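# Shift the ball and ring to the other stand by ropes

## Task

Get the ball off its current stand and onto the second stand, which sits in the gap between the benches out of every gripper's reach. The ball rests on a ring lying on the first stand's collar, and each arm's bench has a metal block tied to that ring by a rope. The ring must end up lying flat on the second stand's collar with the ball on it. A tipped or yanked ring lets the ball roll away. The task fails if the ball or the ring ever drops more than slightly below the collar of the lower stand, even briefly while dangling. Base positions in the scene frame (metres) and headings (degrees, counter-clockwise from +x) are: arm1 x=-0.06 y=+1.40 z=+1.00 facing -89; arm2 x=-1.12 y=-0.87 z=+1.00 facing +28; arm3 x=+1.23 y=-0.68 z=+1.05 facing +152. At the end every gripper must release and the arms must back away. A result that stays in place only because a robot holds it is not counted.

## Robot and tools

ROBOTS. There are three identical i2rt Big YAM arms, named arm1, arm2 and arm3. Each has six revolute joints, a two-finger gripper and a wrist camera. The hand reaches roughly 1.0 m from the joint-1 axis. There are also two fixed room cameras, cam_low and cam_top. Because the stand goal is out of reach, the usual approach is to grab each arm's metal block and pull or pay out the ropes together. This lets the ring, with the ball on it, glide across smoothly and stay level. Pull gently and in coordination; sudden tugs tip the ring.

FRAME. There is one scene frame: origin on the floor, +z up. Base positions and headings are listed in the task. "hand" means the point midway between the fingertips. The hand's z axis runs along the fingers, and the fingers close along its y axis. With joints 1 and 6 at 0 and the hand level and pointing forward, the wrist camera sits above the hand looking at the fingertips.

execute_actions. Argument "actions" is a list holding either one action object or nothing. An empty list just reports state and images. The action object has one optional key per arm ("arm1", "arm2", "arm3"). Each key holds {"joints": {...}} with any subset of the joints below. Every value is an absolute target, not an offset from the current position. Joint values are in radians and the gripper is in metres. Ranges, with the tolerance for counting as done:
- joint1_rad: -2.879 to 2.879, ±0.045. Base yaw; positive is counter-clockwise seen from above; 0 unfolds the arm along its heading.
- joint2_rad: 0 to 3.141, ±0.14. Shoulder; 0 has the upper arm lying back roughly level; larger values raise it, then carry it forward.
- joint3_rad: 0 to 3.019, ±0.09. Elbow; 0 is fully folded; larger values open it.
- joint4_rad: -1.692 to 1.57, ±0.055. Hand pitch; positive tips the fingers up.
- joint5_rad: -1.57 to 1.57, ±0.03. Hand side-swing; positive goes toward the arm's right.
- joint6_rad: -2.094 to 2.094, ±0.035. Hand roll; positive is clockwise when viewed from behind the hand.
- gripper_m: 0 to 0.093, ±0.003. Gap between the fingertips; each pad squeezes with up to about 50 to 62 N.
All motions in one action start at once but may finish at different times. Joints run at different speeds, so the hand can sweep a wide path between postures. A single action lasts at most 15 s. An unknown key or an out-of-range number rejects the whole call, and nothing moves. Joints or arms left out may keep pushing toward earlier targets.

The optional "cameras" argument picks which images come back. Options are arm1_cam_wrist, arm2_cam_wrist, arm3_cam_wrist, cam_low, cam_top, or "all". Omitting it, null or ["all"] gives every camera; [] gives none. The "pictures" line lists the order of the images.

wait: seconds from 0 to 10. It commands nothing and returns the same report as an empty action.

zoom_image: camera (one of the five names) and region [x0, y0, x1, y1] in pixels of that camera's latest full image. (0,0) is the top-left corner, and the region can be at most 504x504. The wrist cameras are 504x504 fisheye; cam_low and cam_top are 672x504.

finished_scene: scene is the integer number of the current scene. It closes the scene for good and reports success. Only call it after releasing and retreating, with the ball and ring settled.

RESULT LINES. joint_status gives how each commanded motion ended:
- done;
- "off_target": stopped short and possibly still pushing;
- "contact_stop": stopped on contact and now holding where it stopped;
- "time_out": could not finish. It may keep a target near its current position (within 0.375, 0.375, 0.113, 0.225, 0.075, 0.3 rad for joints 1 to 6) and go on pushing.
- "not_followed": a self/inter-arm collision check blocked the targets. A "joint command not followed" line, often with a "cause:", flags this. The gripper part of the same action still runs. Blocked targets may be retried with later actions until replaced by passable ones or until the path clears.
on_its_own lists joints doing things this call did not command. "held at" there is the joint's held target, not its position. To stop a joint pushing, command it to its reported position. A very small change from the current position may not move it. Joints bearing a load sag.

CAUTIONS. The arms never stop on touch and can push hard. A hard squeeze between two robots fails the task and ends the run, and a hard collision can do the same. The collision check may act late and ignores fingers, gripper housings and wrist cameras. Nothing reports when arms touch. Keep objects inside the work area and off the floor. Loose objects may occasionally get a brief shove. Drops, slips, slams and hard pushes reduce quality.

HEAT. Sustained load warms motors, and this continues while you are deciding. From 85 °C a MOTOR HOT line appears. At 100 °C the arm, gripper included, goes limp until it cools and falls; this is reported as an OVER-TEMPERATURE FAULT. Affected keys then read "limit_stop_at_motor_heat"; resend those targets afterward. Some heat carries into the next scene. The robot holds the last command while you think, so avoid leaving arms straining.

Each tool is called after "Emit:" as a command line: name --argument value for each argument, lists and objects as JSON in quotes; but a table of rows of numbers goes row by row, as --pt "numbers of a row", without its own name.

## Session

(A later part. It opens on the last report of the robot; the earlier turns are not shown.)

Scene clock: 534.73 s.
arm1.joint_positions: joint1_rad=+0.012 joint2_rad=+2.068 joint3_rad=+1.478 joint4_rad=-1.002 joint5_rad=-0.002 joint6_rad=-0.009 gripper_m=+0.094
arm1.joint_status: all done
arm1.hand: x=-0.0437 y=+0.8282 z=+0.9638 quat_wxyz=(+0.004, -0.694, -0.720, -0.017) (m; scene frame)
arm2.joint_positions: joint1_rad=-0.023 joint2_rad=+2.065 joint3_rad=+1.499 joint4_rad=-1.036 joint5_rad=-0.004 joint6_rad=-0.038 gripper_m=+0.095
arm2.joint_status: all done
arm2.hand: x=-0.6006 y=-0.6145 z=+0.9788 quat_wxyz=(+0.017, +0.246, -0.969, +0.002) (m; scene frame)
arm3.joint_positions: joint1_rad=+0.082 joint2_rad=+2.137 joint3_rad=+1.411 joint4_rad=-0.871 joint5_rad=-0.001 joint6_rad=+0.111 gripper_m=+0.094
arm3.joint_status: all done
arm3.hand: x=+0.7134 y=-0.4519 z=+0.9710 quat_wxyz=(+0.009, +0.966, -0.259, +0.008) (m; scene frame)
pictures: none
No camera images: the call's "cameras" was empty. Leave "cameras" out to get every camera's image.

Emit:
execute_actions --actions '[{"arm1": {"joints": {"gripper_m": 0.015}}, "arm2": {"joints": {"gripper_m": 0.015}}, "arm3": {"joints": {"gripper_m": 0.015}}}]' --cameras '["arm1_cam_wrist", "arm2_cam_wrist", "arm3_cam_wrist"]'

Scene clock: 543.43 s.
arm1.joint_positions: joint1_rad=+0.012 joint2_rad=+2.068 joint3_rad=+1.478 joint4_rad=-1.001 joint5_rad=-0.001 joint6_rad=-0.008 gripper_m=+0.025
arm1.joint_status: gripper_m off_target (ended at +0.025, target +0.015)
arm1.hand: x=-0.0438 y=+0.8281 z=+0.9638 quat_wxyz=(+0.005, -0.694, -0.720, -0.016) (m; scene frame)
arm2.joint_positions: joint1_rad=-0.023 joint2_rad=+2.065 joint3_rad=+1.499 joint4_rad=-1.036 joint5_rad=-0.002 joint6_rad=-0.039 gripper_m=+0.025
arm2.joint_status: gripper_m off_target (ended at +0.025, target +0.015)
arm2.hand: x=-0.6004 y=-0.6146 z=+0.9788 quat_wxyz=(+0.017, +0.246, -0.969, +0.003) (m; scene frame)
arm3.joint_positions: joint1_rad=+0.082 joint2_rad=+2.137 joint3_rad=+1.411 joint4_rad=-0.871 joint5_rad=+0.000 joint6_rad=+0.112 gripper_m=+0.025
arm3.joint_status: gripper_m off_target (ended at +0.025, target +0.015)
arm3.hand: x=+0.7133 y=-0.4518 z=+0.9710 quat_wxyz=(+0.009, +0.966, -0.259, +0.008) (m; scene frame)
pictures: arm1_cam_wrist, arm2_cam_wrist, arm3_cam_wrist
Images, in order (width x height): arm1_cam_wrist 504x504, arm2_cam_wrist 504x504, arm3_cam_wrist 504x504.

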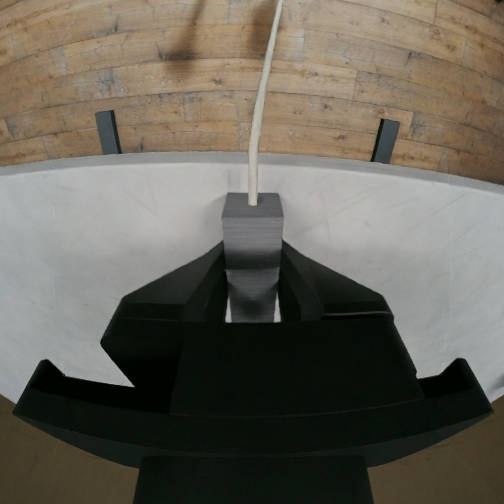

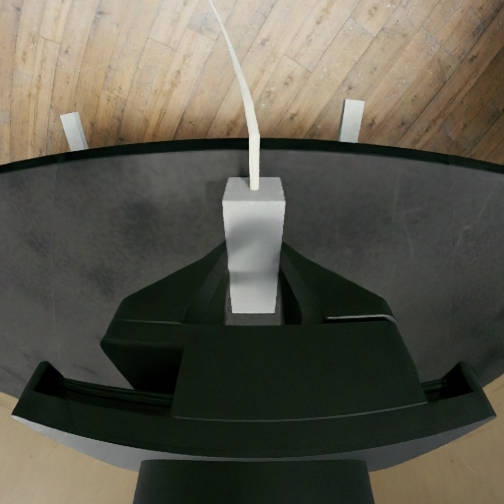

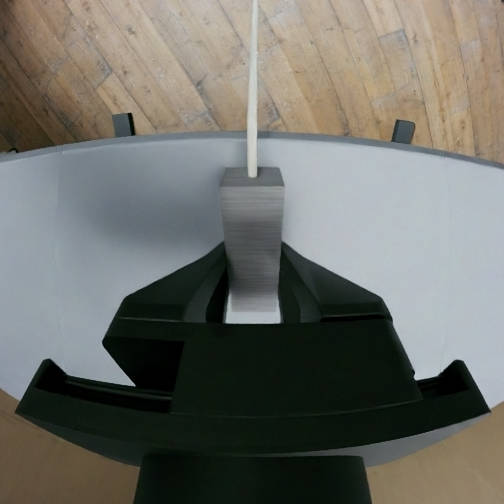

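Emit:
execute_actions --actions '[{"arm1": {"joints": {"joint2_rad": 1.95}}, "arm2": {"joints": {"joint2_rad": 1.945}}, "arm3": {"joints": {"joint2_rad": 2.015}}}]' --cameras '["cam_low", "cam_top"]'

Scene clock: 664.73 s.
arm1.joint_positions: joint1_rad=+0.012 joint2_rad=+1.965 joint3_rad=+1.478 joint4_rad=-1.001 joint5_rad=-0.001 joint6_rad=-0.008 gripper_m=+0.025
arm1.joint_status: all done
arm1.hand: x=-0.0443 y=+0.8141 z=+1.0215 quat_wxyz=(-0.032, -0.694, -0.719, +0.020) (m; scene frame)
arm2.joint_positions: joint1_rad=-0.023 joint2_rad=+1.933 joint3_rad=+1.499 joint4_rad=-1.035 joint5_rad=-0.002 joint6_rad=-0.039 gripper_m=+0.025
arm2.joint_status: all done
arm2.hand: x=-0.5868 y=-0.6078 z=+1.0529 quat_wxyz=(-0.048, +0.246, -0.968, -0.011) (m; scene frame)
arm3.joint_positions: joint1_rad=+0.082 joint2_rad=+2.020 joint3_rad=+1.411 joint4_rad=-0.870 joint5_rad=+0.000 joint6_rad=+0.112 gripper_m=+0.025
arm3.joint_status: all done
arm3.hand: x=+0.6943 y=-0.4425 z=+1.0354 quat_wxyz=(+0.000, +0.965, -0.259, -0.050) (m; scene frame)
pictures: cam_low, cam_top
Images, in order (width x height): cam_low 672x504, cam_top 672x504.

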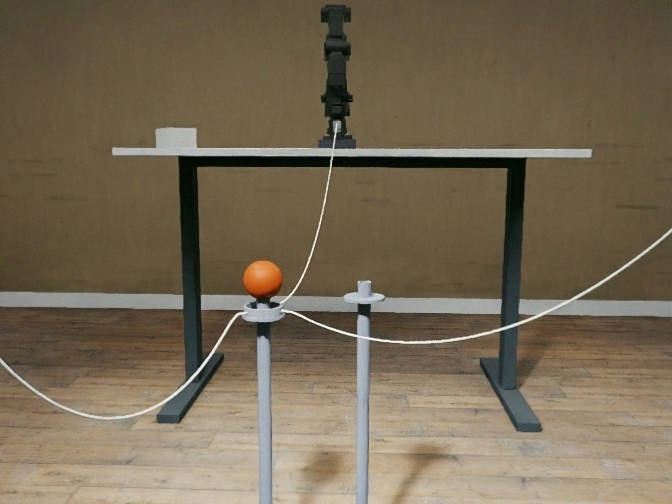

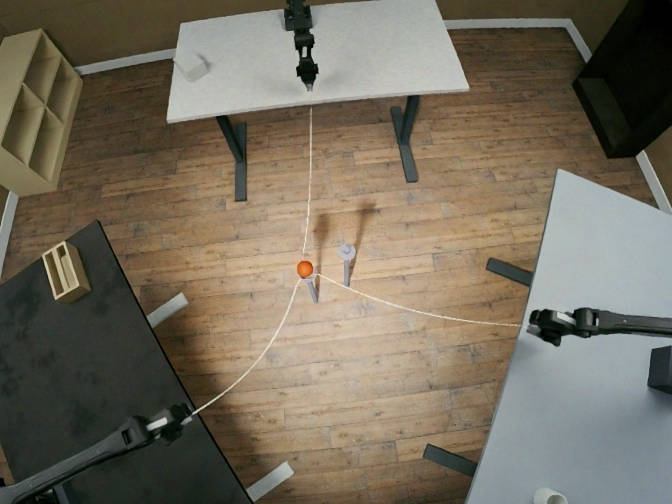

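Emit:
execute_actions --actions '[{"arm1": {"joints": {"joint1_rad": -0.42, "joint2_rad": 2.02, "joint3_rad": 1.635, "joint4_rad": -1.145, "joint6_rad": -0.584}}, "arm2": {"joints": {"joint1_rad": 0.505, "joint2_rad": 1.425, "joint3_rad": 1.095, "joint4_rad": -1.255, "joint6_rad": 0.348}}, "arm3": {"joints": {"joint1_rad": 0.045, "joint2_rad": 1.965, "joint3_rad": 1.543, "joint4_rad": -1.135, "joint6_rad": 0.042}}}]'

Scene clock: 690.30 s.
arm1.joint_positions: joint1_rad=-0.420 joint2_rad=+2.027 joint3_rad=+1.583 joint4_rad=-1.130 joint5_rad=+0.002 joint6_rad=-0.575 gripper_m=+0.025
arm1.joint_status: all done
arm1.hand: x=-0.2948 y=+0.8560 z=+1.0184 quat_wxyz=(-0.002, -0.644, -0.765, -0.009) (m; scene frame)
arm2.joint_positions: joint1_rad=+0.511 joint2_rad=+1.418 joint3_rad=+1.106 joint4_rad=-1.249 joint5_rad=-0.002 joint6_rad=+0.341 gripper_m=+0.025
arm2.joint_status: all done
arm2.hand: x=-0.8992 y=-0.5366 z=+1.1504 quat_wxyz=(-0.001, +0.320, -0.947, -0.003) (m; scene frame)
arm3.joint_positions: joint1_rad=+0.049 joint2_rad=+1.982 joint3_rad=+1.503 joint4_rad=-1.125 joint5_rad=+0.000 joint6_rad=+0.051 gripper_m=+0.025
arm3.joint_status: all done
arm3.hand: x=+0.7181 y=-0.4316 z=+1.0852 quat_wxyz=(+0.010, +0.969, -0.246, +0.011) (m; scene frame)
pictures: arm1_cam_wrist, arm2_cam_wrist, arm3_cam_wrist, cam_low, cam_top
Images, in order (width x height): arm1_cam_wrist 504x504, arm2_cam_wrist 504x504, arm3_cam_wrist 504x504, cam_low 672x504, cam_top 672x504.

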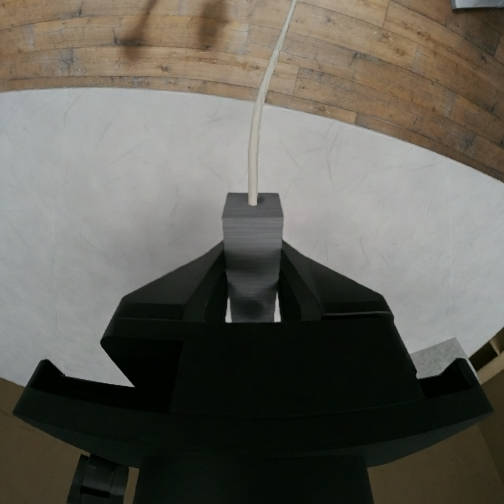

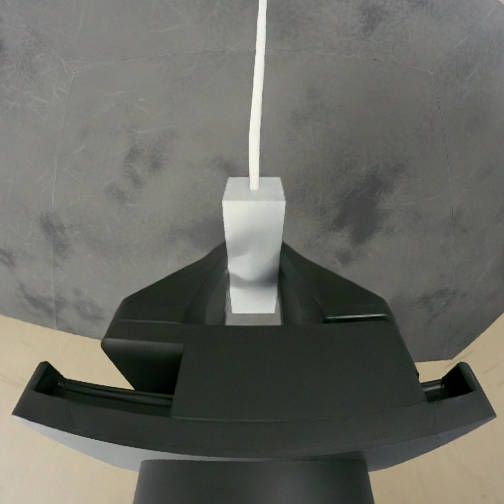

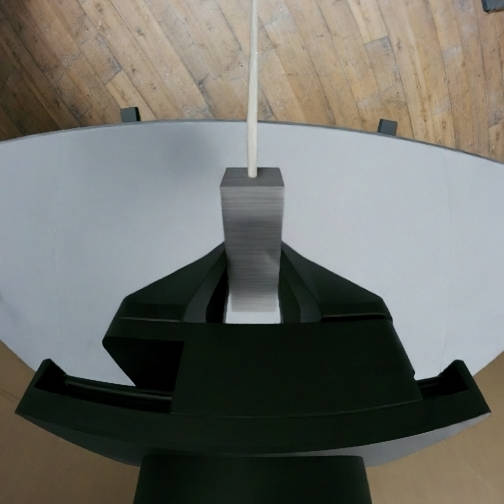

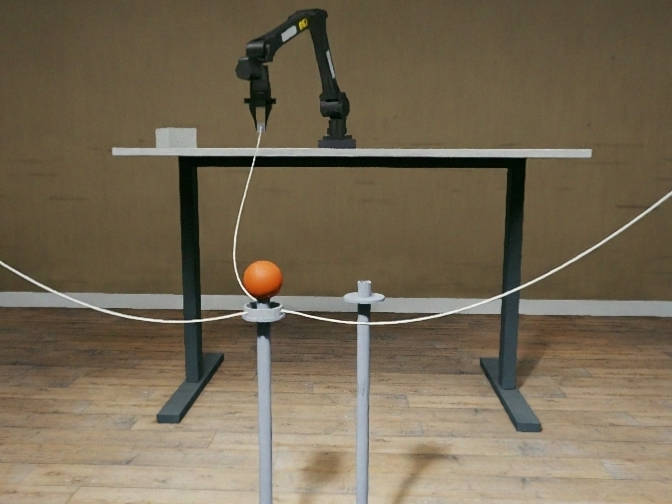

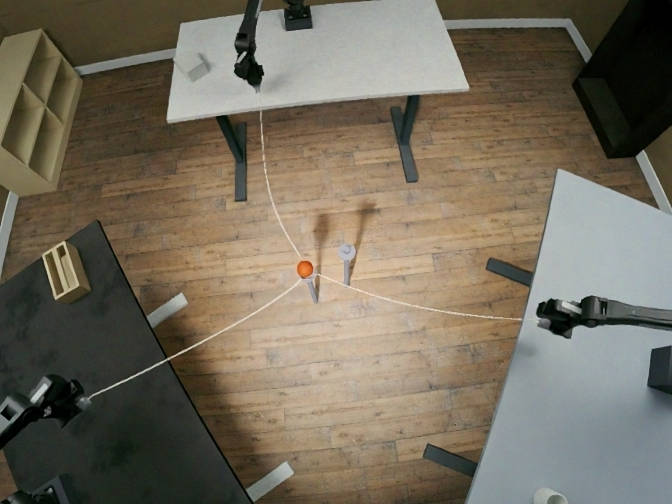

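Emit:
execute_actions --actions '[]' --cameras '["cam_low", "cam_top"]'

Emit:
zoom_image --camera "cam_low" --region '[220, 250, 320, 335]'

Emit:
zoom_image --camera "cam_top" --region '[275, 235, 365, 310]'

Scene clock: 705.90 s.
arm1.joint_positions: joint1_rad=-0.420 joint2_rad=+2.027 joint3_rad=+1.583 joint4_rad=-1.130 joint5_rad=+0.002 joint6_rad=-0.575 gripper_m=+0.025
arm1.joint_status: all done
arm1.hand: x=-0.2948 y=+0.8560 z=+1.0184 quat_wxyz=(-0.002, -0.644, -0.765, -0.009) (m; scene frame)
arm2.joint_positions: joint1_rad=+0.511 joint2_rad=+1.418 joint3_rad=+1.106 joint4_rad=-1.249 joint5_rad=-0.002 joint6_rad=+0.341 gripper_m=+0.025
arm2.joint_status: all done
arm2.hand: x=-0.8992 y=-0.5366 z=+1.1504 quat_wxyz=(-0.001, +0.320, -0.947, -0.003) (m; scene frame)
arm3.joint_positions: joint1_rad=+0.049 joint2_rad=+1.982 joint3_rad=+1.503 joint4_rad=-1.125 joint5_rad=+0.000 joint6_rad=+0.051 gripper_m=+0.025
arm3.joint_status: all done
arm3.hand: x=+0.7181 y=-0.4316 z=+1.0852 quat_wxyz=(+0.010, +0.969, -0.246, +0.011) (m; scene frame)
pictures: cam_low, cam_top
Images, in order (width x height): cam_low 672x504, cam_top 672x504.

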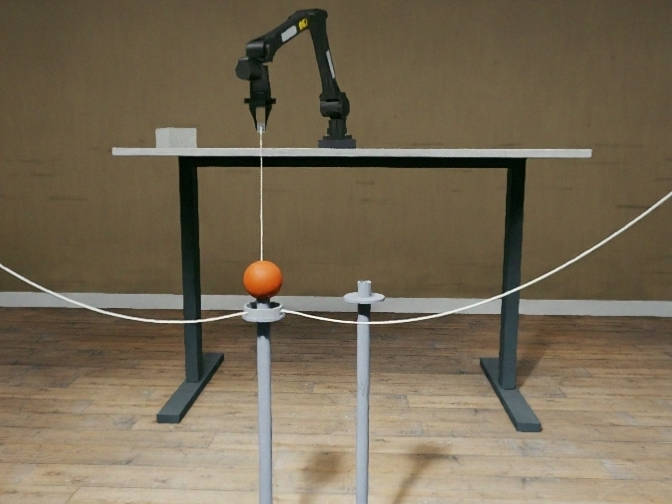

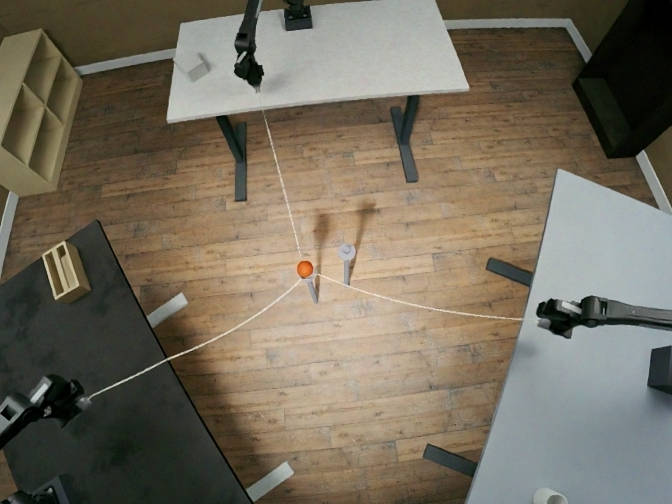

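Region (220, 250, 320, 335) of cam_low's 672x504 image, scaled by 5.040, with more detail than that image has; it fills the top 428 rows of this view, and the rest is white.

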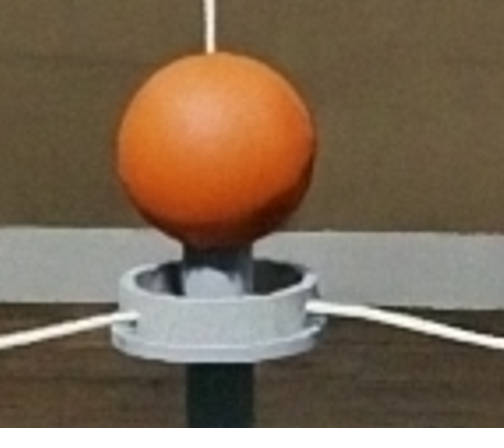

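Region (275, 235, 365, 310) of cam_top's 672x504 image, scaled by 5.600, with more detail than that image has.

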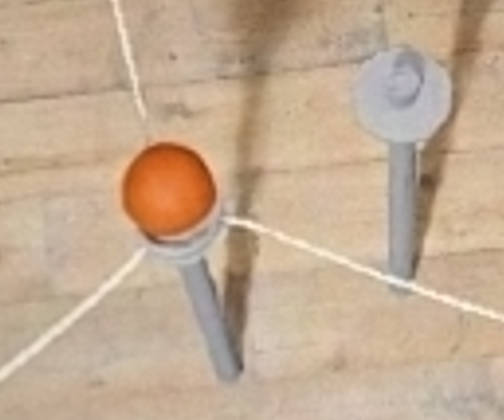

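Emit:
execute_actions --actions '[{"arm1": {"joints": {"joint2_rad": 1.982, "joint4_rad": -1.19}}, "arm2": {"joints": {"joint2_rad": 1.38, "joint4_rad": -1.378}}, "arm3": {"joints": {"joint2_rad": 1.914, "joint4_rad": -1.233}}}]' --cameras '["cam_low", "cam_top"]'

Emit:
zoom_image --camera "cam_low" --region '[220, 250, 320, 335]'

Scene clock: 784.57 s.
arm1.joint_positions: joint1_rad=-0.420 joint2_rad=+2.025 joint3_rad=+1.583 joint4_rad=-1.175 joint5_rad=+0.002 joint6_rad=-0.576 gripper_m=+0.025
arm1.joint_status: all done
arm1.hand: x=-0.2905 y=+0.8660 z=+1.0199 quat_wxyz=(+0.005, -0.644, -0.765, -0.030) (m; scene frame)
arm2.joint_positions: joint1_rad=+0.511 joint2_rad=+1.383 joint3_rad=+1.106 joint4_rad=-1.369 joint5_rad=-0.002 joint6_rad=+0.341 gripper_m=+0.025
arm2.joint_status: all done
arm2.hand: x=-0.9158 y=-0.5620 z=+1.1641 quat_wxyz=(+0.032, +0.320, -0.947, +0.023) (m; scene frame)
arm3.joint_positions: joint1_rad=+0.049 joint2_rad=+1.937 joint3_rad=+1.503 joint4_rad=-1.222 joint5_rad=+0.000 joint6_rad=+0.051 gripper_m=+0.025
arm3.joint_status: all done
arm3.hand: x=+0.7363 y=-0.4399 z=+1.1105 quat_wxyz=(+0.015, +0.969, -0.246, +0.037) (m; scene frame)
pictures: cam_low, cam_top
Images, in order (width x height): cam_low 672x504, cam_top 672x504.

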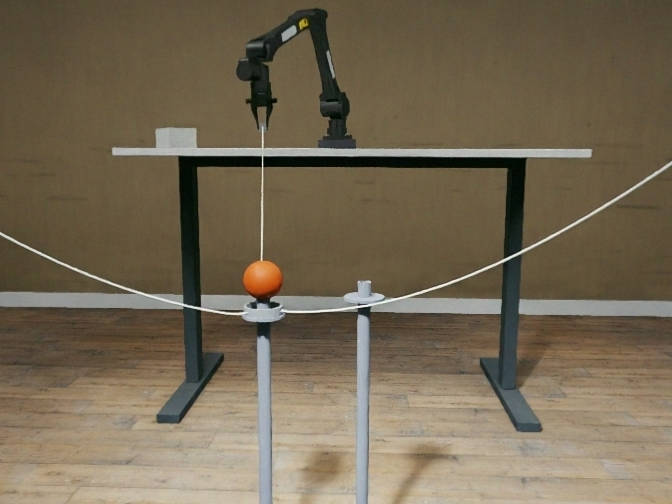

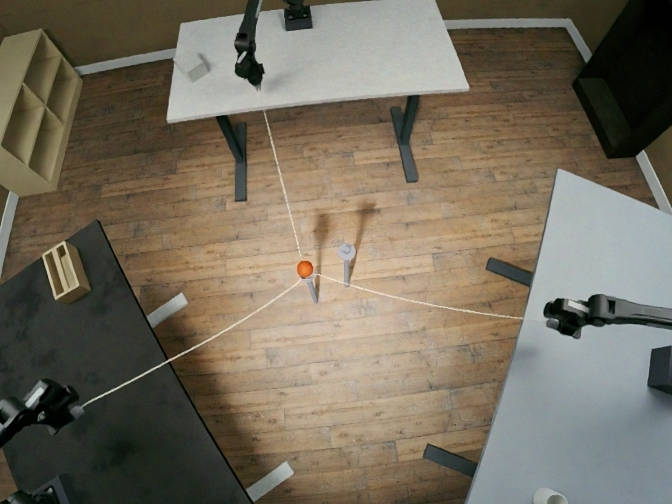

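Region (220, 250, 320, 335) of cam_low's 672x504 image, scaled by 5.040, with more detail than that image has; it fills the top 428 rows of this view, and the rest is white.

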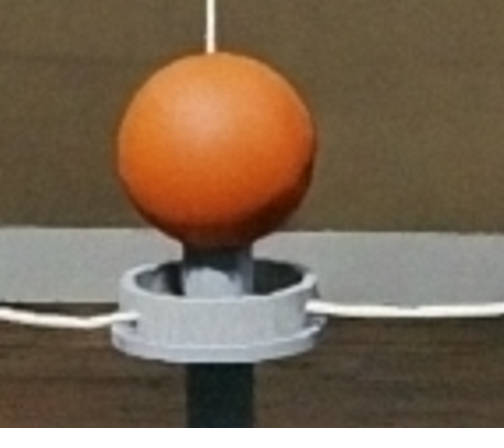

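Emit:
zoom_image --camera "cam_low" --region '[270, 150, 672, 330]'

Emit:
zoom_image --camera "cam_low" --region '[0, 210, 270, 330]'

Region (270, 150, 672, 330) of cam_low's 672x504 image, scaled by 1.254, with more detail than that image has; it fills the top 226 rows of this view, and the rest is white.

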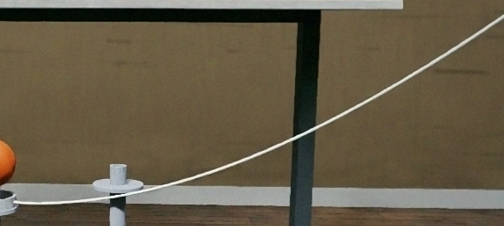

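Region (0, 210, 270, 330) of cam_low's 672x504 image, scaled by 1.867, with more detail than that image has.

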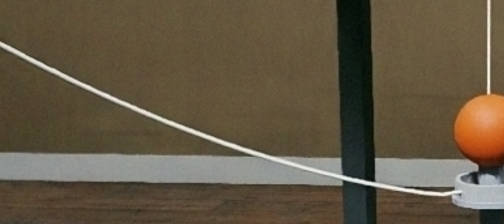

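Emit:
execute_actions --actions '[{"arm1": {"joints": {"joint2_rad": 1.939, "joint4_rad": -1.218}}, "arm2": {"joints": {"joint2_rad": 1.33}}, "arm3": {"joints": {"joint2_rad": 1.879, "joint4_rad": -1.252}}}]' --cameras '["cam_low", "cam_top"]'

Emit:
zoom_image --camera "cam_low" --region '[220, 250, 320, 335]'

Scene clock: 847.83 s.
arm1.joint_positions: joint1_rad=-0.420 joint2_rad=+1.966 joint3_rad=+1.583 joint4_rad=-1.203 joint5_rad=+0.002 joint6_rad=-0.576 gripper_m=+0.025
arm1.joint_status: all done
arm1.hand: x=-0.2903 y=+0.8675 z=+1.0535 quat_wxyz=(+0.000, -0.644, -0.765, -0.015) (m; scene frame)
arm2.joint_positions: joint1_rad=+0.511 joint2_rad=+1.331 joint3_rad=+1.106 joint4_rad=-1.369 joint5_rad=-0.002 joint6_rad=+0.341 gripper_m=+0.025
arm2.joint_status: all done
arm2.hand: x=-0.9170 y=-0.5639 z=+1.1821 quat_wxyz=(+0.011, +0.320, -0.947, +0.007) (m; scene frame)
arm3.joint_positions: joint1_rad=+0.049 joint2_rad=+1.906 joint3_rad=+1.503 joint4_rad=-1.241 joint5_rad=+0.000 joint6_rad=+0.051 gripper_m=+0.025
arm3.joint_status: all done
arm3.hand: x=+0.7389 y=-0.4408 z=+1.1272 quat_wxyz=(+0.014, +0.969, -0.246, +0.031) (m; scene frame)
pictures: cam_low, cam_top
Images, in order (width x height): cam_low 672x504, cam_top 672x504.

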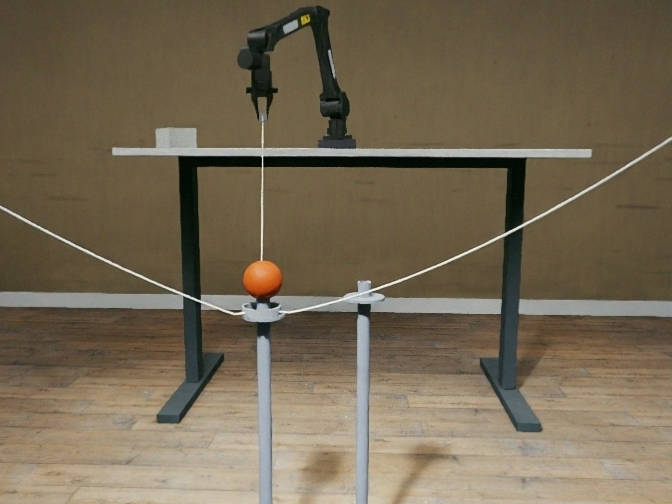

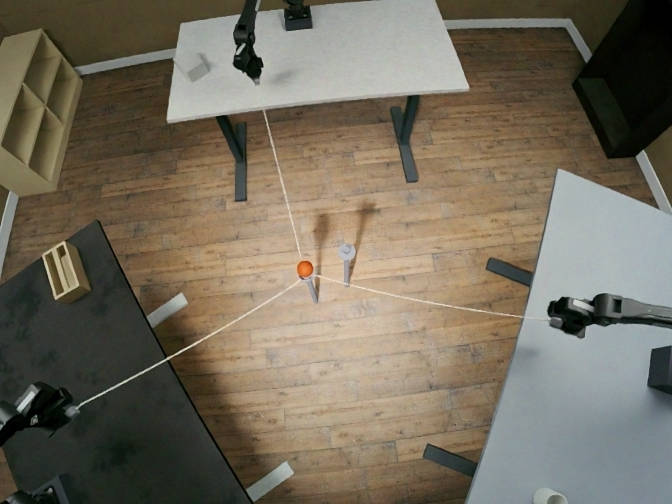

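Region (220, 250, 320, 335) of cam_low's 672x504 image, scaled by 5.040, with more detail than that image has; it fills the top 428 rows of this view, and the rest is white.

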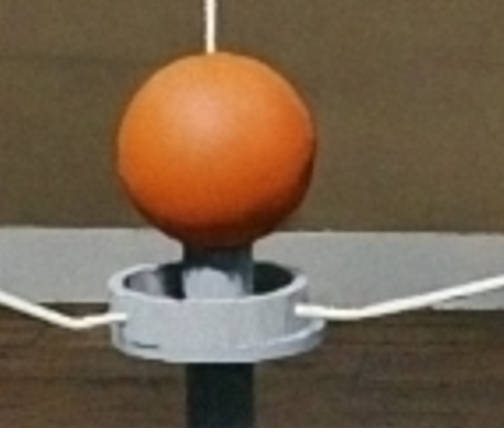

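Emit:
zoom_image --camera "cam_low" --region '[270, 130, 672, 330]'

Emit:
zoom_image --camera "cam_low" --region '[0, 190, 270, 330]'

Emit:
zoom_image --camera "cam_top" --region '[280, 245, 340, 305]'

Region (270, 130, 672, 330) of cam_low's 672x504 image, scaled by 1.254, with more detail than that image has; it fills the top 251 rows of this view, and the rest is white.

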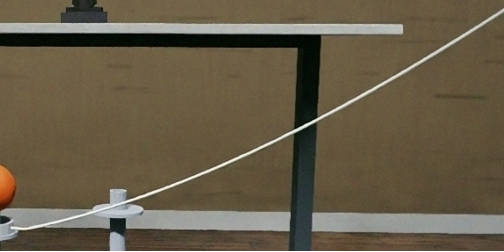

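Region (0, 190, 270, 330) of cam_low's 672x504 image, scaled by 1.867, with more detail than that image has; it fills the top 261 rows of this view, and the rest is white.

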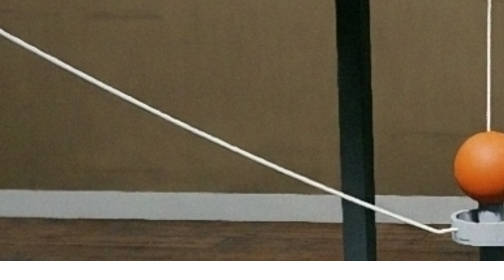

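Region (280, 245, 340, 305) of cam_top's 672x504 image, scaled by 8.400, with more detail than that image has.

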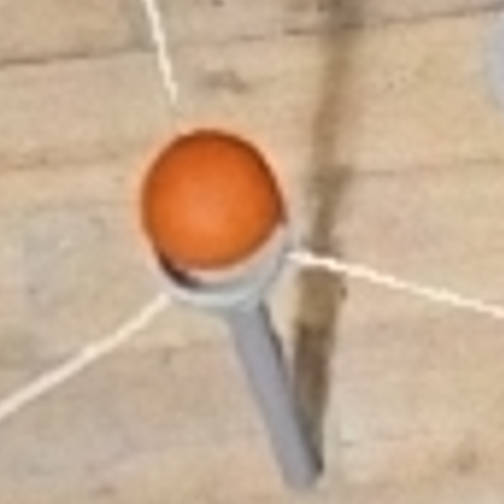

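Emit:
execute_actions --actions '[]'

Scene clock: 894.33 s.
arm1.joint_positions: joint1_rad=-0.420 joint2_rad=+1.966 joint3_rad=+1.583 joint4_rad=-1.203 joint5_rad=+0.002 joint6_rad=-0.576 gripper_m=+0.025
arm1.joint_status: all done
arm1.hand: x=-0.2903 y=+0.8675 z=+1.0535 quat_wxyz=(+0.000, -0.644, -0.765, -0.015) (m; scene frame)
arm2.joint_positions: joint1_rad=+0.511 joint2_rad=+1.331 joint3_rad=+1.106 joint4_rad=-1.369 joint5_rad=-0.002 joint6_rad=+0.341 gripper_m=+0.025
arm2.joint_status: all done
arm2.hand: x=-0.9170 y=-0.5639 z=+1.1821 quat_wxyz=(+0.011, +0.320, -0.947, +0.007) (m; scene frame)
arm3.joint_positions: joint1_rad=+0.049 joint2_rad=+1.906 joint3_rad=+1.503 joint4_rad=-1.241 joint5_rad=+0.000 joint6_rad=+0.051 gripper_m=+0.025
arm3.joint_status: all done
arm3.hand: x=+0.7389 y=-0.4408 z=+1.1272 quat_wxyz=(+0.014, +0.969, -0.246, +0.031) (m; scene frame)
pictures: arm1_cam_wrist, arm2_cam_wrist, arm3_cam_wrist, cam_low, cam_top
Images, in order (width x height): arm1_cam_wrist 504x504, arm2_cam_wrist 504x504, arm3_cam_wrist 504x504, cam_low 672x504, cam_top 672x504.

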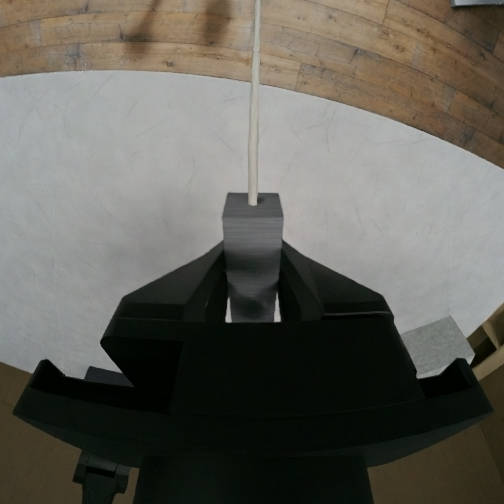

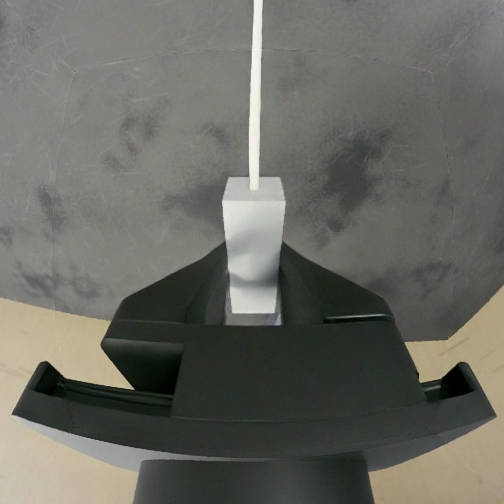

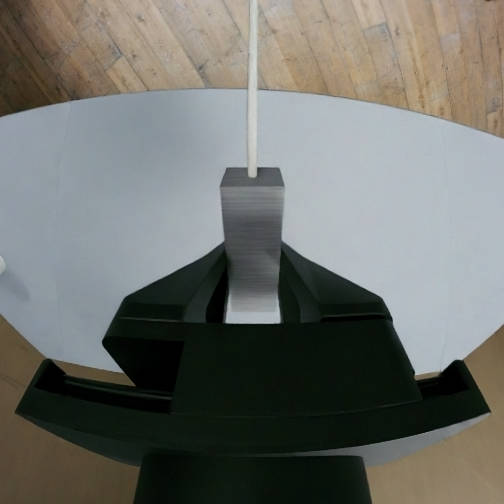

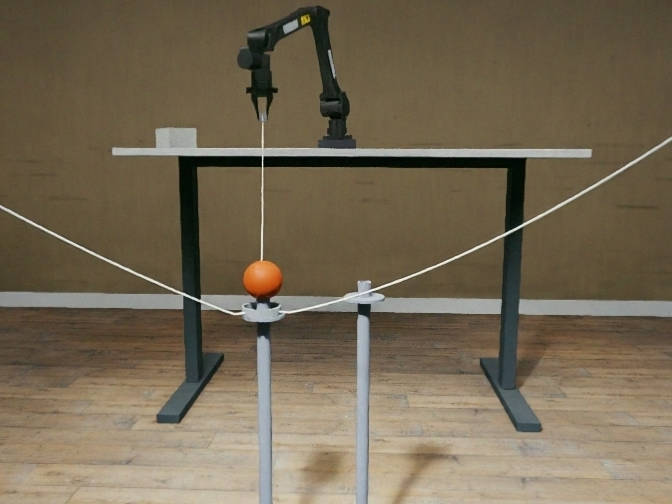

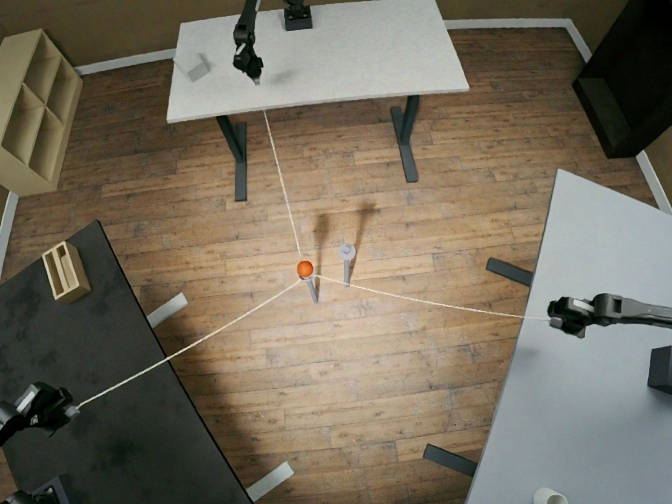

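Emit:
execute_actions --actions '[{"arm1":{"joints":{"joint4_rad":-1.236}},"arm3":{"joints":{"joint4_rad":-1.272}}}]' --cameras '["cam_low","cam_top"]'

Emit:
zoom_image --camera "cam_low" --region '[220, 250, 320, 335]'

Scene clock: 910.17 s.
arm1.joint_positions: joint1_rad=-0.420 joint2_rad=+1.966 joint3_rad=+1.583 joint4_rad=-1.221 joint5_rad=+0.002 joint6_rad=-0.576 gripper_m=+0.025
arm1.joint_status: all done
arm1.hand: x=-0.2885 y=+0.8716 z=+1.0537 quat_wxyz=(+0.003, -0.644, -0.765, -0.024) (m; scene frame)
arm2.joint_positions: joint1_rad=+0.511 joint2_rad=+1.331 joint3_rad=+1.106 joint4_rad=-1.369 joint5_rad=-0.002 joint6_rad=+0.341 gripper_m=+0.025
arm2.joint_status: not commanded
arm2.hand: x=-0.9170 y=-0.5639 z=+1.1821 quat_wxyz=(+0.011, +0.320, -0.947, +0.007) (m; scene frame)
arm3.joint_positions: joint1_rad=+0.049 joint2_rad=+1.906 joint3_rad=+1.503 joint4_rad=-1.261 joint5_rad=+0.000 joint6_rad=+0.051 gripper_m=+0.025
arm3.joint_status: all done
arm3.hand: x=+0.7432 y=-0.4429 z=+1.1276 quat_wxyz=(+0.016, +0.968, -0.245, +0.040) (m; scene frame)
pictures: cam_low, cam_top
Images, in order (width x height): cam_low 672x504, cam_top 672x504.

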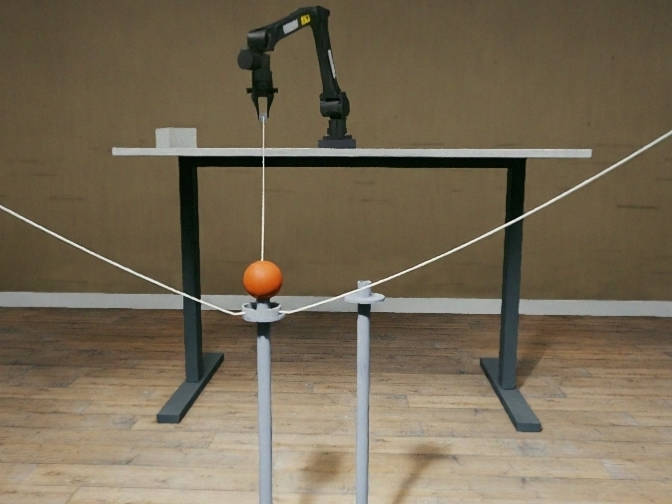

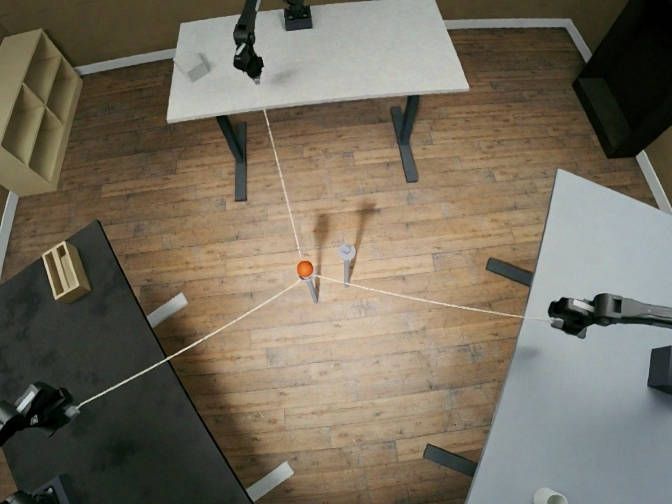

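Region (220, 250, 320, 335) of cam_low's 672x504 image, scaled by 5.040, with more detail than that image has; it fills the top 428 rows of this view, and the rest is white.

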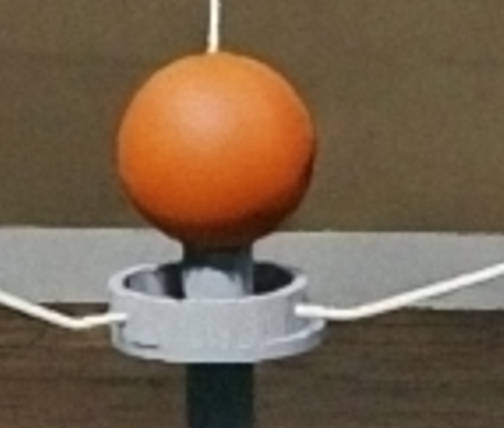

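Emit:
execute_actions --actions '[{"arm1":{"joints":{"joint2_rad":1.921}},"arm3":{"joints":{"joint2_rad":1.859}}}]' --cameras '["cam_low","cam_top"]'

Emit:
zoom_image --camera "cam_low" --region '[220, 250, 320, 335]'

Scene clock: 928.40 s.
arm1.joint_positions: joint1_rad=-0.420 joint2_rad=+1.964 joint3_rad=+1.583 joint4_rad=-1.221 joint5_rad=+0.002 joint6_rad=-0.576 gripper_m=+0.025
arm1.joint_status: all done
arm1.hand: x=-0.2885 y=+0.8715 z=+1.0547 quat_wxyz=(+0.002, -0.644, -0.765, -0.023) (m; scene frame)
arm2.joint_positions: joint1_rad=+0.511 joint2_rad=+1.331 joint3_rad=+1.106 joint4_rad=-1.369 joint5_rad=-0.002 joint6_rad=+0.341 gripper_m=+0.025
arm2.joint_status: not commanded
arm2.hand: x=-0.9170 y=-0.5639 z=+1.1821 quat_wxyz=(+0.011, +0.320, -0.947, +0.007) (m; scene frame)
arm3.joint_positions: joint1_rad=+0.049 joint2_rad=+1.891 joint3_rad=+1.503 joint4_rad=-1.261 joint5_rad=+0.000 joint6_rad=+0.051 gripper_m=+0.025
arm3.joint_status: all done
arm3.hand: x=+0.7425 y=-0.4424 z=+1.1355 quat_wxyz=(+0.014, +0.969, -0.246, +0.033) (m; scene frame)
pictures: cam_low, cam_top
Images, in order (width x height): cam_low 672x504, cam_top 672x504.

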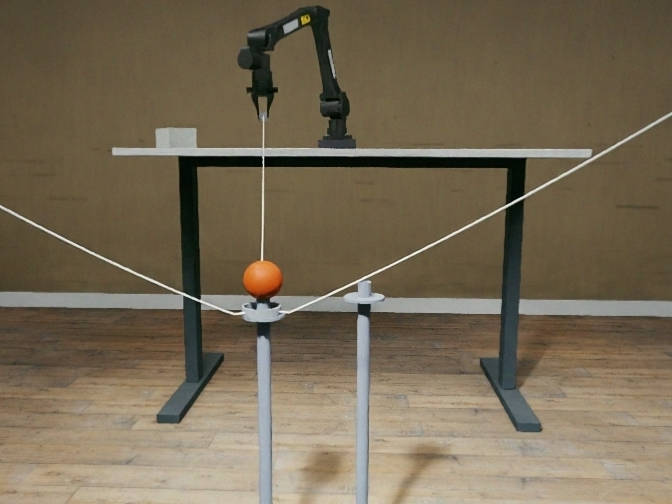

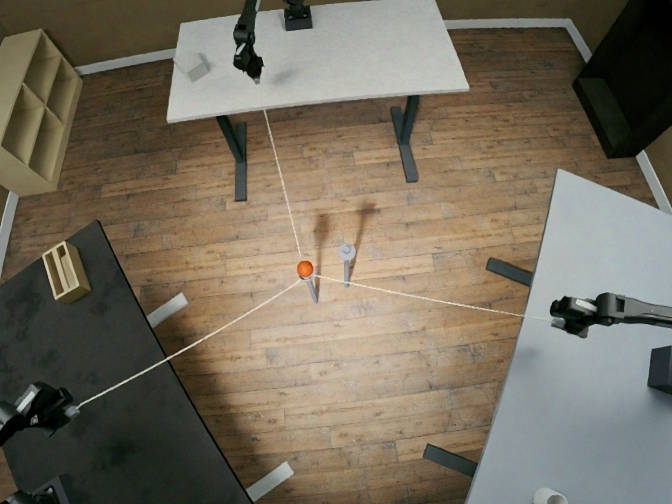

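Region (220, 250, 320, 335) of cam_low's 672x504 image, scaled by 5.040, with more detail than that image has; it fills the top 428 rows of this view, and the rest is white.

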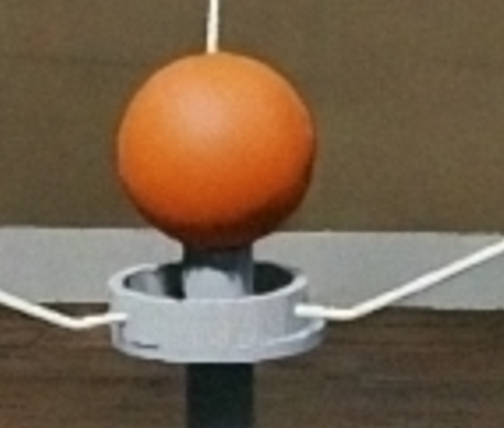

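Emit:
execute_actions --actions '[]' --cameras '["cam_low","cam_top","arm1_cam_wrist"]'

Emit:
zoom_image --camera "cam_low" --region '[220, 250, 320, 335]'

Emit:
zoom_image --camera "cam_top" --region '[270, 230, 370, 310]'

Scene clock: 933.67 s.
arm1.joint_positions: joint1_rad=-0.420 joint2_rad=+1.964 joint3_rad=+1.583 joint4_rad=-1.221 joint5_rad=+0.002 joint6_rad=-0.576 gripper_m=+0.025
arm1.joint_status: all done
arm1.hand: x=-0.2885 y=+0.8715 z=+1.0547 quat_wxyz=(+0.002, -0.644, -0.765, -0.023) (m; scene frame)
arm2.joint_positions: joint1_rad=+0.511 joint2_rad=+1.331 joint3_rad=+1.106 joint4_rad=-1.369 joint5_rad=-0.002 joint6_rad=+0.341 gripper_m=+0.025
arm2.joint_status: not commanded
arm2.hand: x=-0.9170 y=-0.5639 z=+1.1821 quat_wxyz=(+0.011, +0.320, -0.947, +0.007) (m; scene frame)
arm3.joint_positions: joint1_rad=+0.049 joint2_rad=+1.891 joint3_rad=+1.503 joint4_rad=-1.261 joint5_rad=+0.000 joint6_rad=+0.051 gripper_m=+0.025
arm3.joint_status: all done
arm3.hand: x=+0.7425 y=-0.4424 z=+1.1355 quat_wxyz=(+0.014, +0.969, -0.246, +0.033) (m; scene frame)
pictures: arm1_cam_wrist, cam_low, cam_top
Images, in order (width x height): arm1_cam_wrist 504x504, cam_low 672x504, cam_top 672x504.

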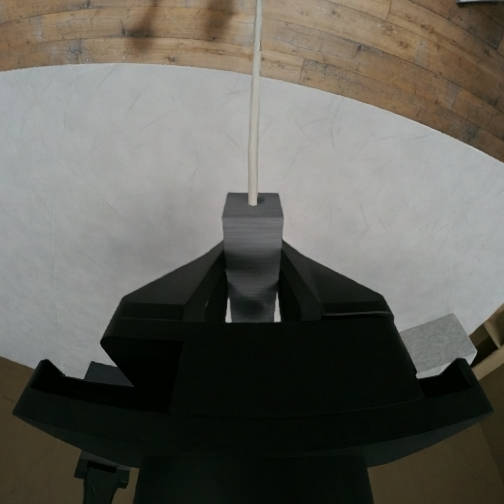

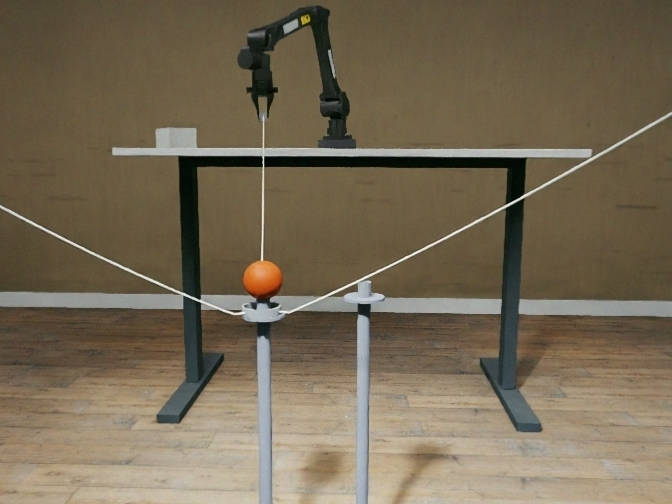

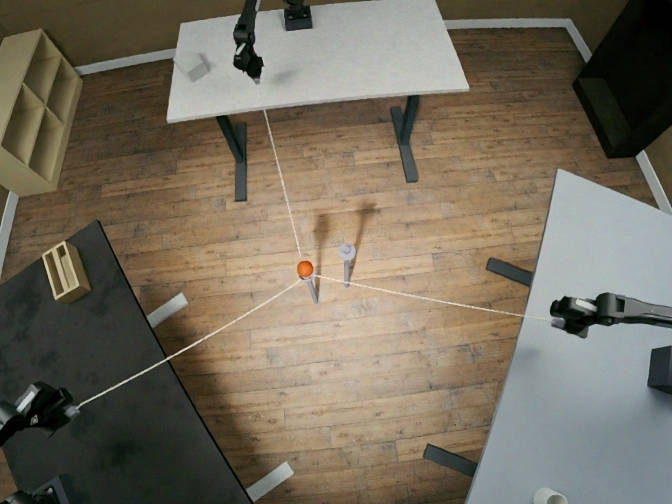

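Region (220, 250, 320, 335) of cam_low's 672x504 image, scaled by 5.040, with more detail than that image has; it fills the top 428 rows of this view, and the rest is white.

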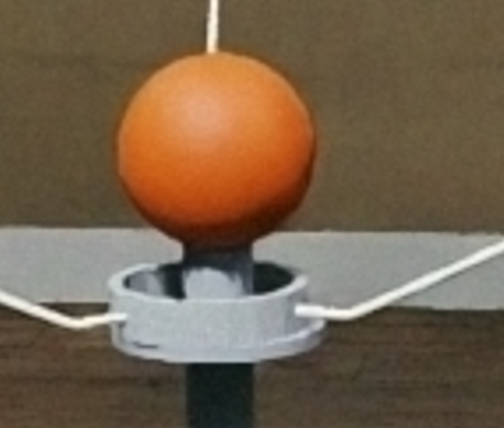

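Region (270, 230, 370, 310) of cam_top's 672x504 image, scaled by 5.040, with more detail than that image has; it fills the top 403 rows of this view, and the rest is white.

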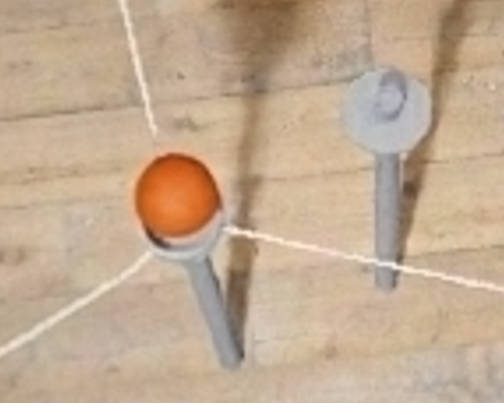

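Emit:
execute_actions --actions '[{"arm1":{"joints":{"joint4_rad":-1.254}},"arm2":{"joints":{"joint4_rad":-1.345}},"arm3":{"joints":{"joint4_rad":-1.286}}}]' --cameras '["cam_low","cam_top"]'

Emit:
zoom_image --camera "cam_low" --region '[220, 250, 320, 335]'

Emit:
zoom_image --camera "cam_top" --region '[270, 230, 370, 310]'

Scene clock: 948.50 s.
arm1.joint_positions: joint1_rad=-0.420 joint2_rad=+1.963 joint3_rad=+1.583 joint4_rad=-1.239 joint5_rad=+0.002 joint6_rad=-0.576 gripper_m=+0.025
arm1.joint_status: all done
arm1.hand: x=-0.2869 y=+0.8755 z=+1.0552 quat_wxyz=(+0.005, -0.644, -0.765, -0.031) (m; scene frame)
arm2.joint_positions: joint1_rad=+0.511 joint2_rad=+1.331 joint3_rad=+1.106 joint4_rad=-1.353 joint5_rad=-0.002 joint6_rad=+0.341 gripper_m=+0.025
arm2.joint_status: all done
arm2.hand: x=-0.9148 y=-0.5606 z=+1.1820 quat_wxyz=(+0.005, +0.320, -0.947, +0.002) (m; scene frame)
arm3.joint_positions: joint1_rad=+0.049 joint2_rad=+1.891 joint3_rad=+1.503 joint4_rad=-1.273 joint5_rad=+0.000 joint6_rad=+0.051 gripper_m=+0.025
arm3.joint_status: all done
arm3.hand: x=+0.7453 y=-0.4438 z=+1.1357 quat_wxyz=(+0.015, +0.968, -0.245, +0.039) (m; scene frame)
pictures: cam_low, cam_top
Images, in order (width x height): cam_low 672x504, cam_top 672x504.

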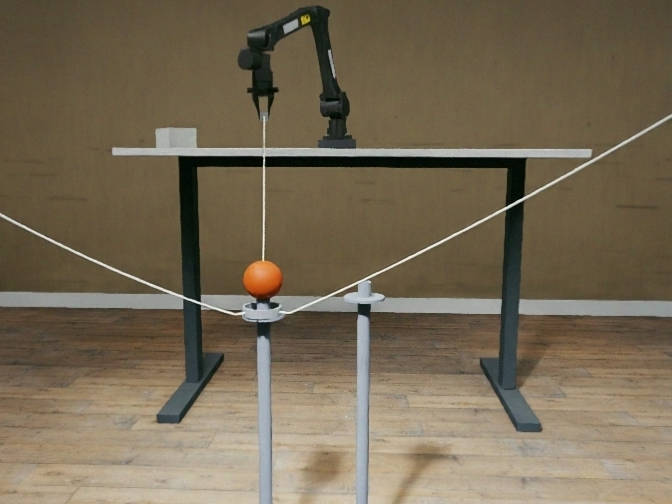

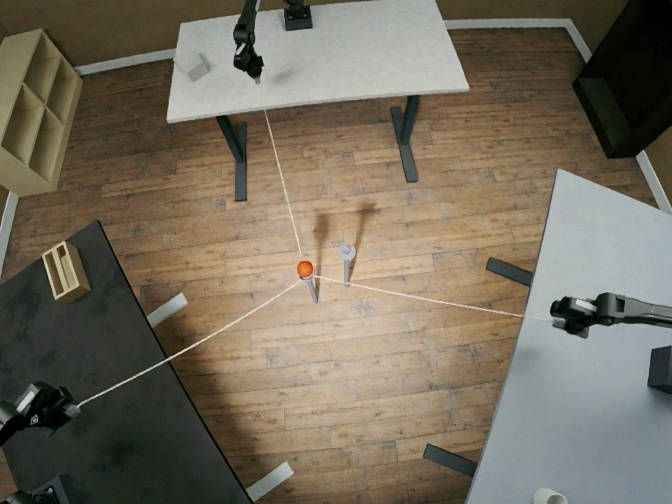

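Region (220, 250, 320, 335) of cam_low's 672x504 image, scaled by 5.040, with more detail than that image has; it fills the top 428 rows of this view, and the rest is white.

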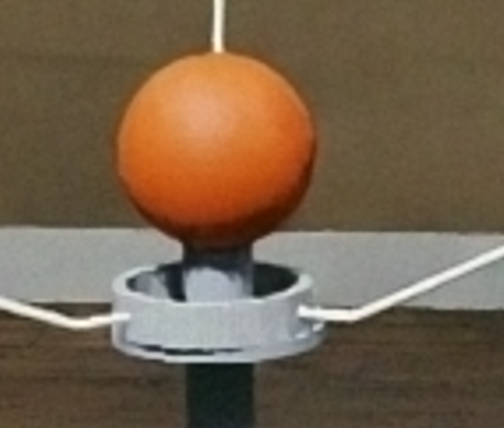

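Region (270, 230, 370, 310) of cam_top's 672x504 image, scaled by 5.040, with more detail than that image has; it fills the top 403 rows of this view, and the rest is white.

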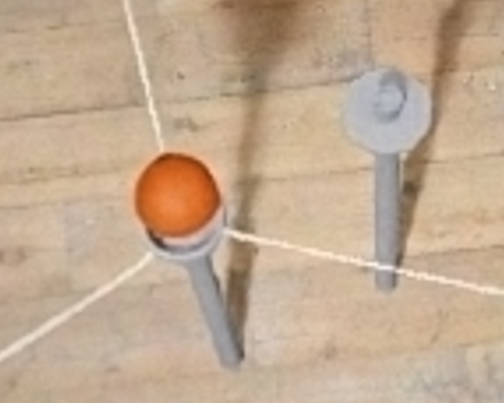

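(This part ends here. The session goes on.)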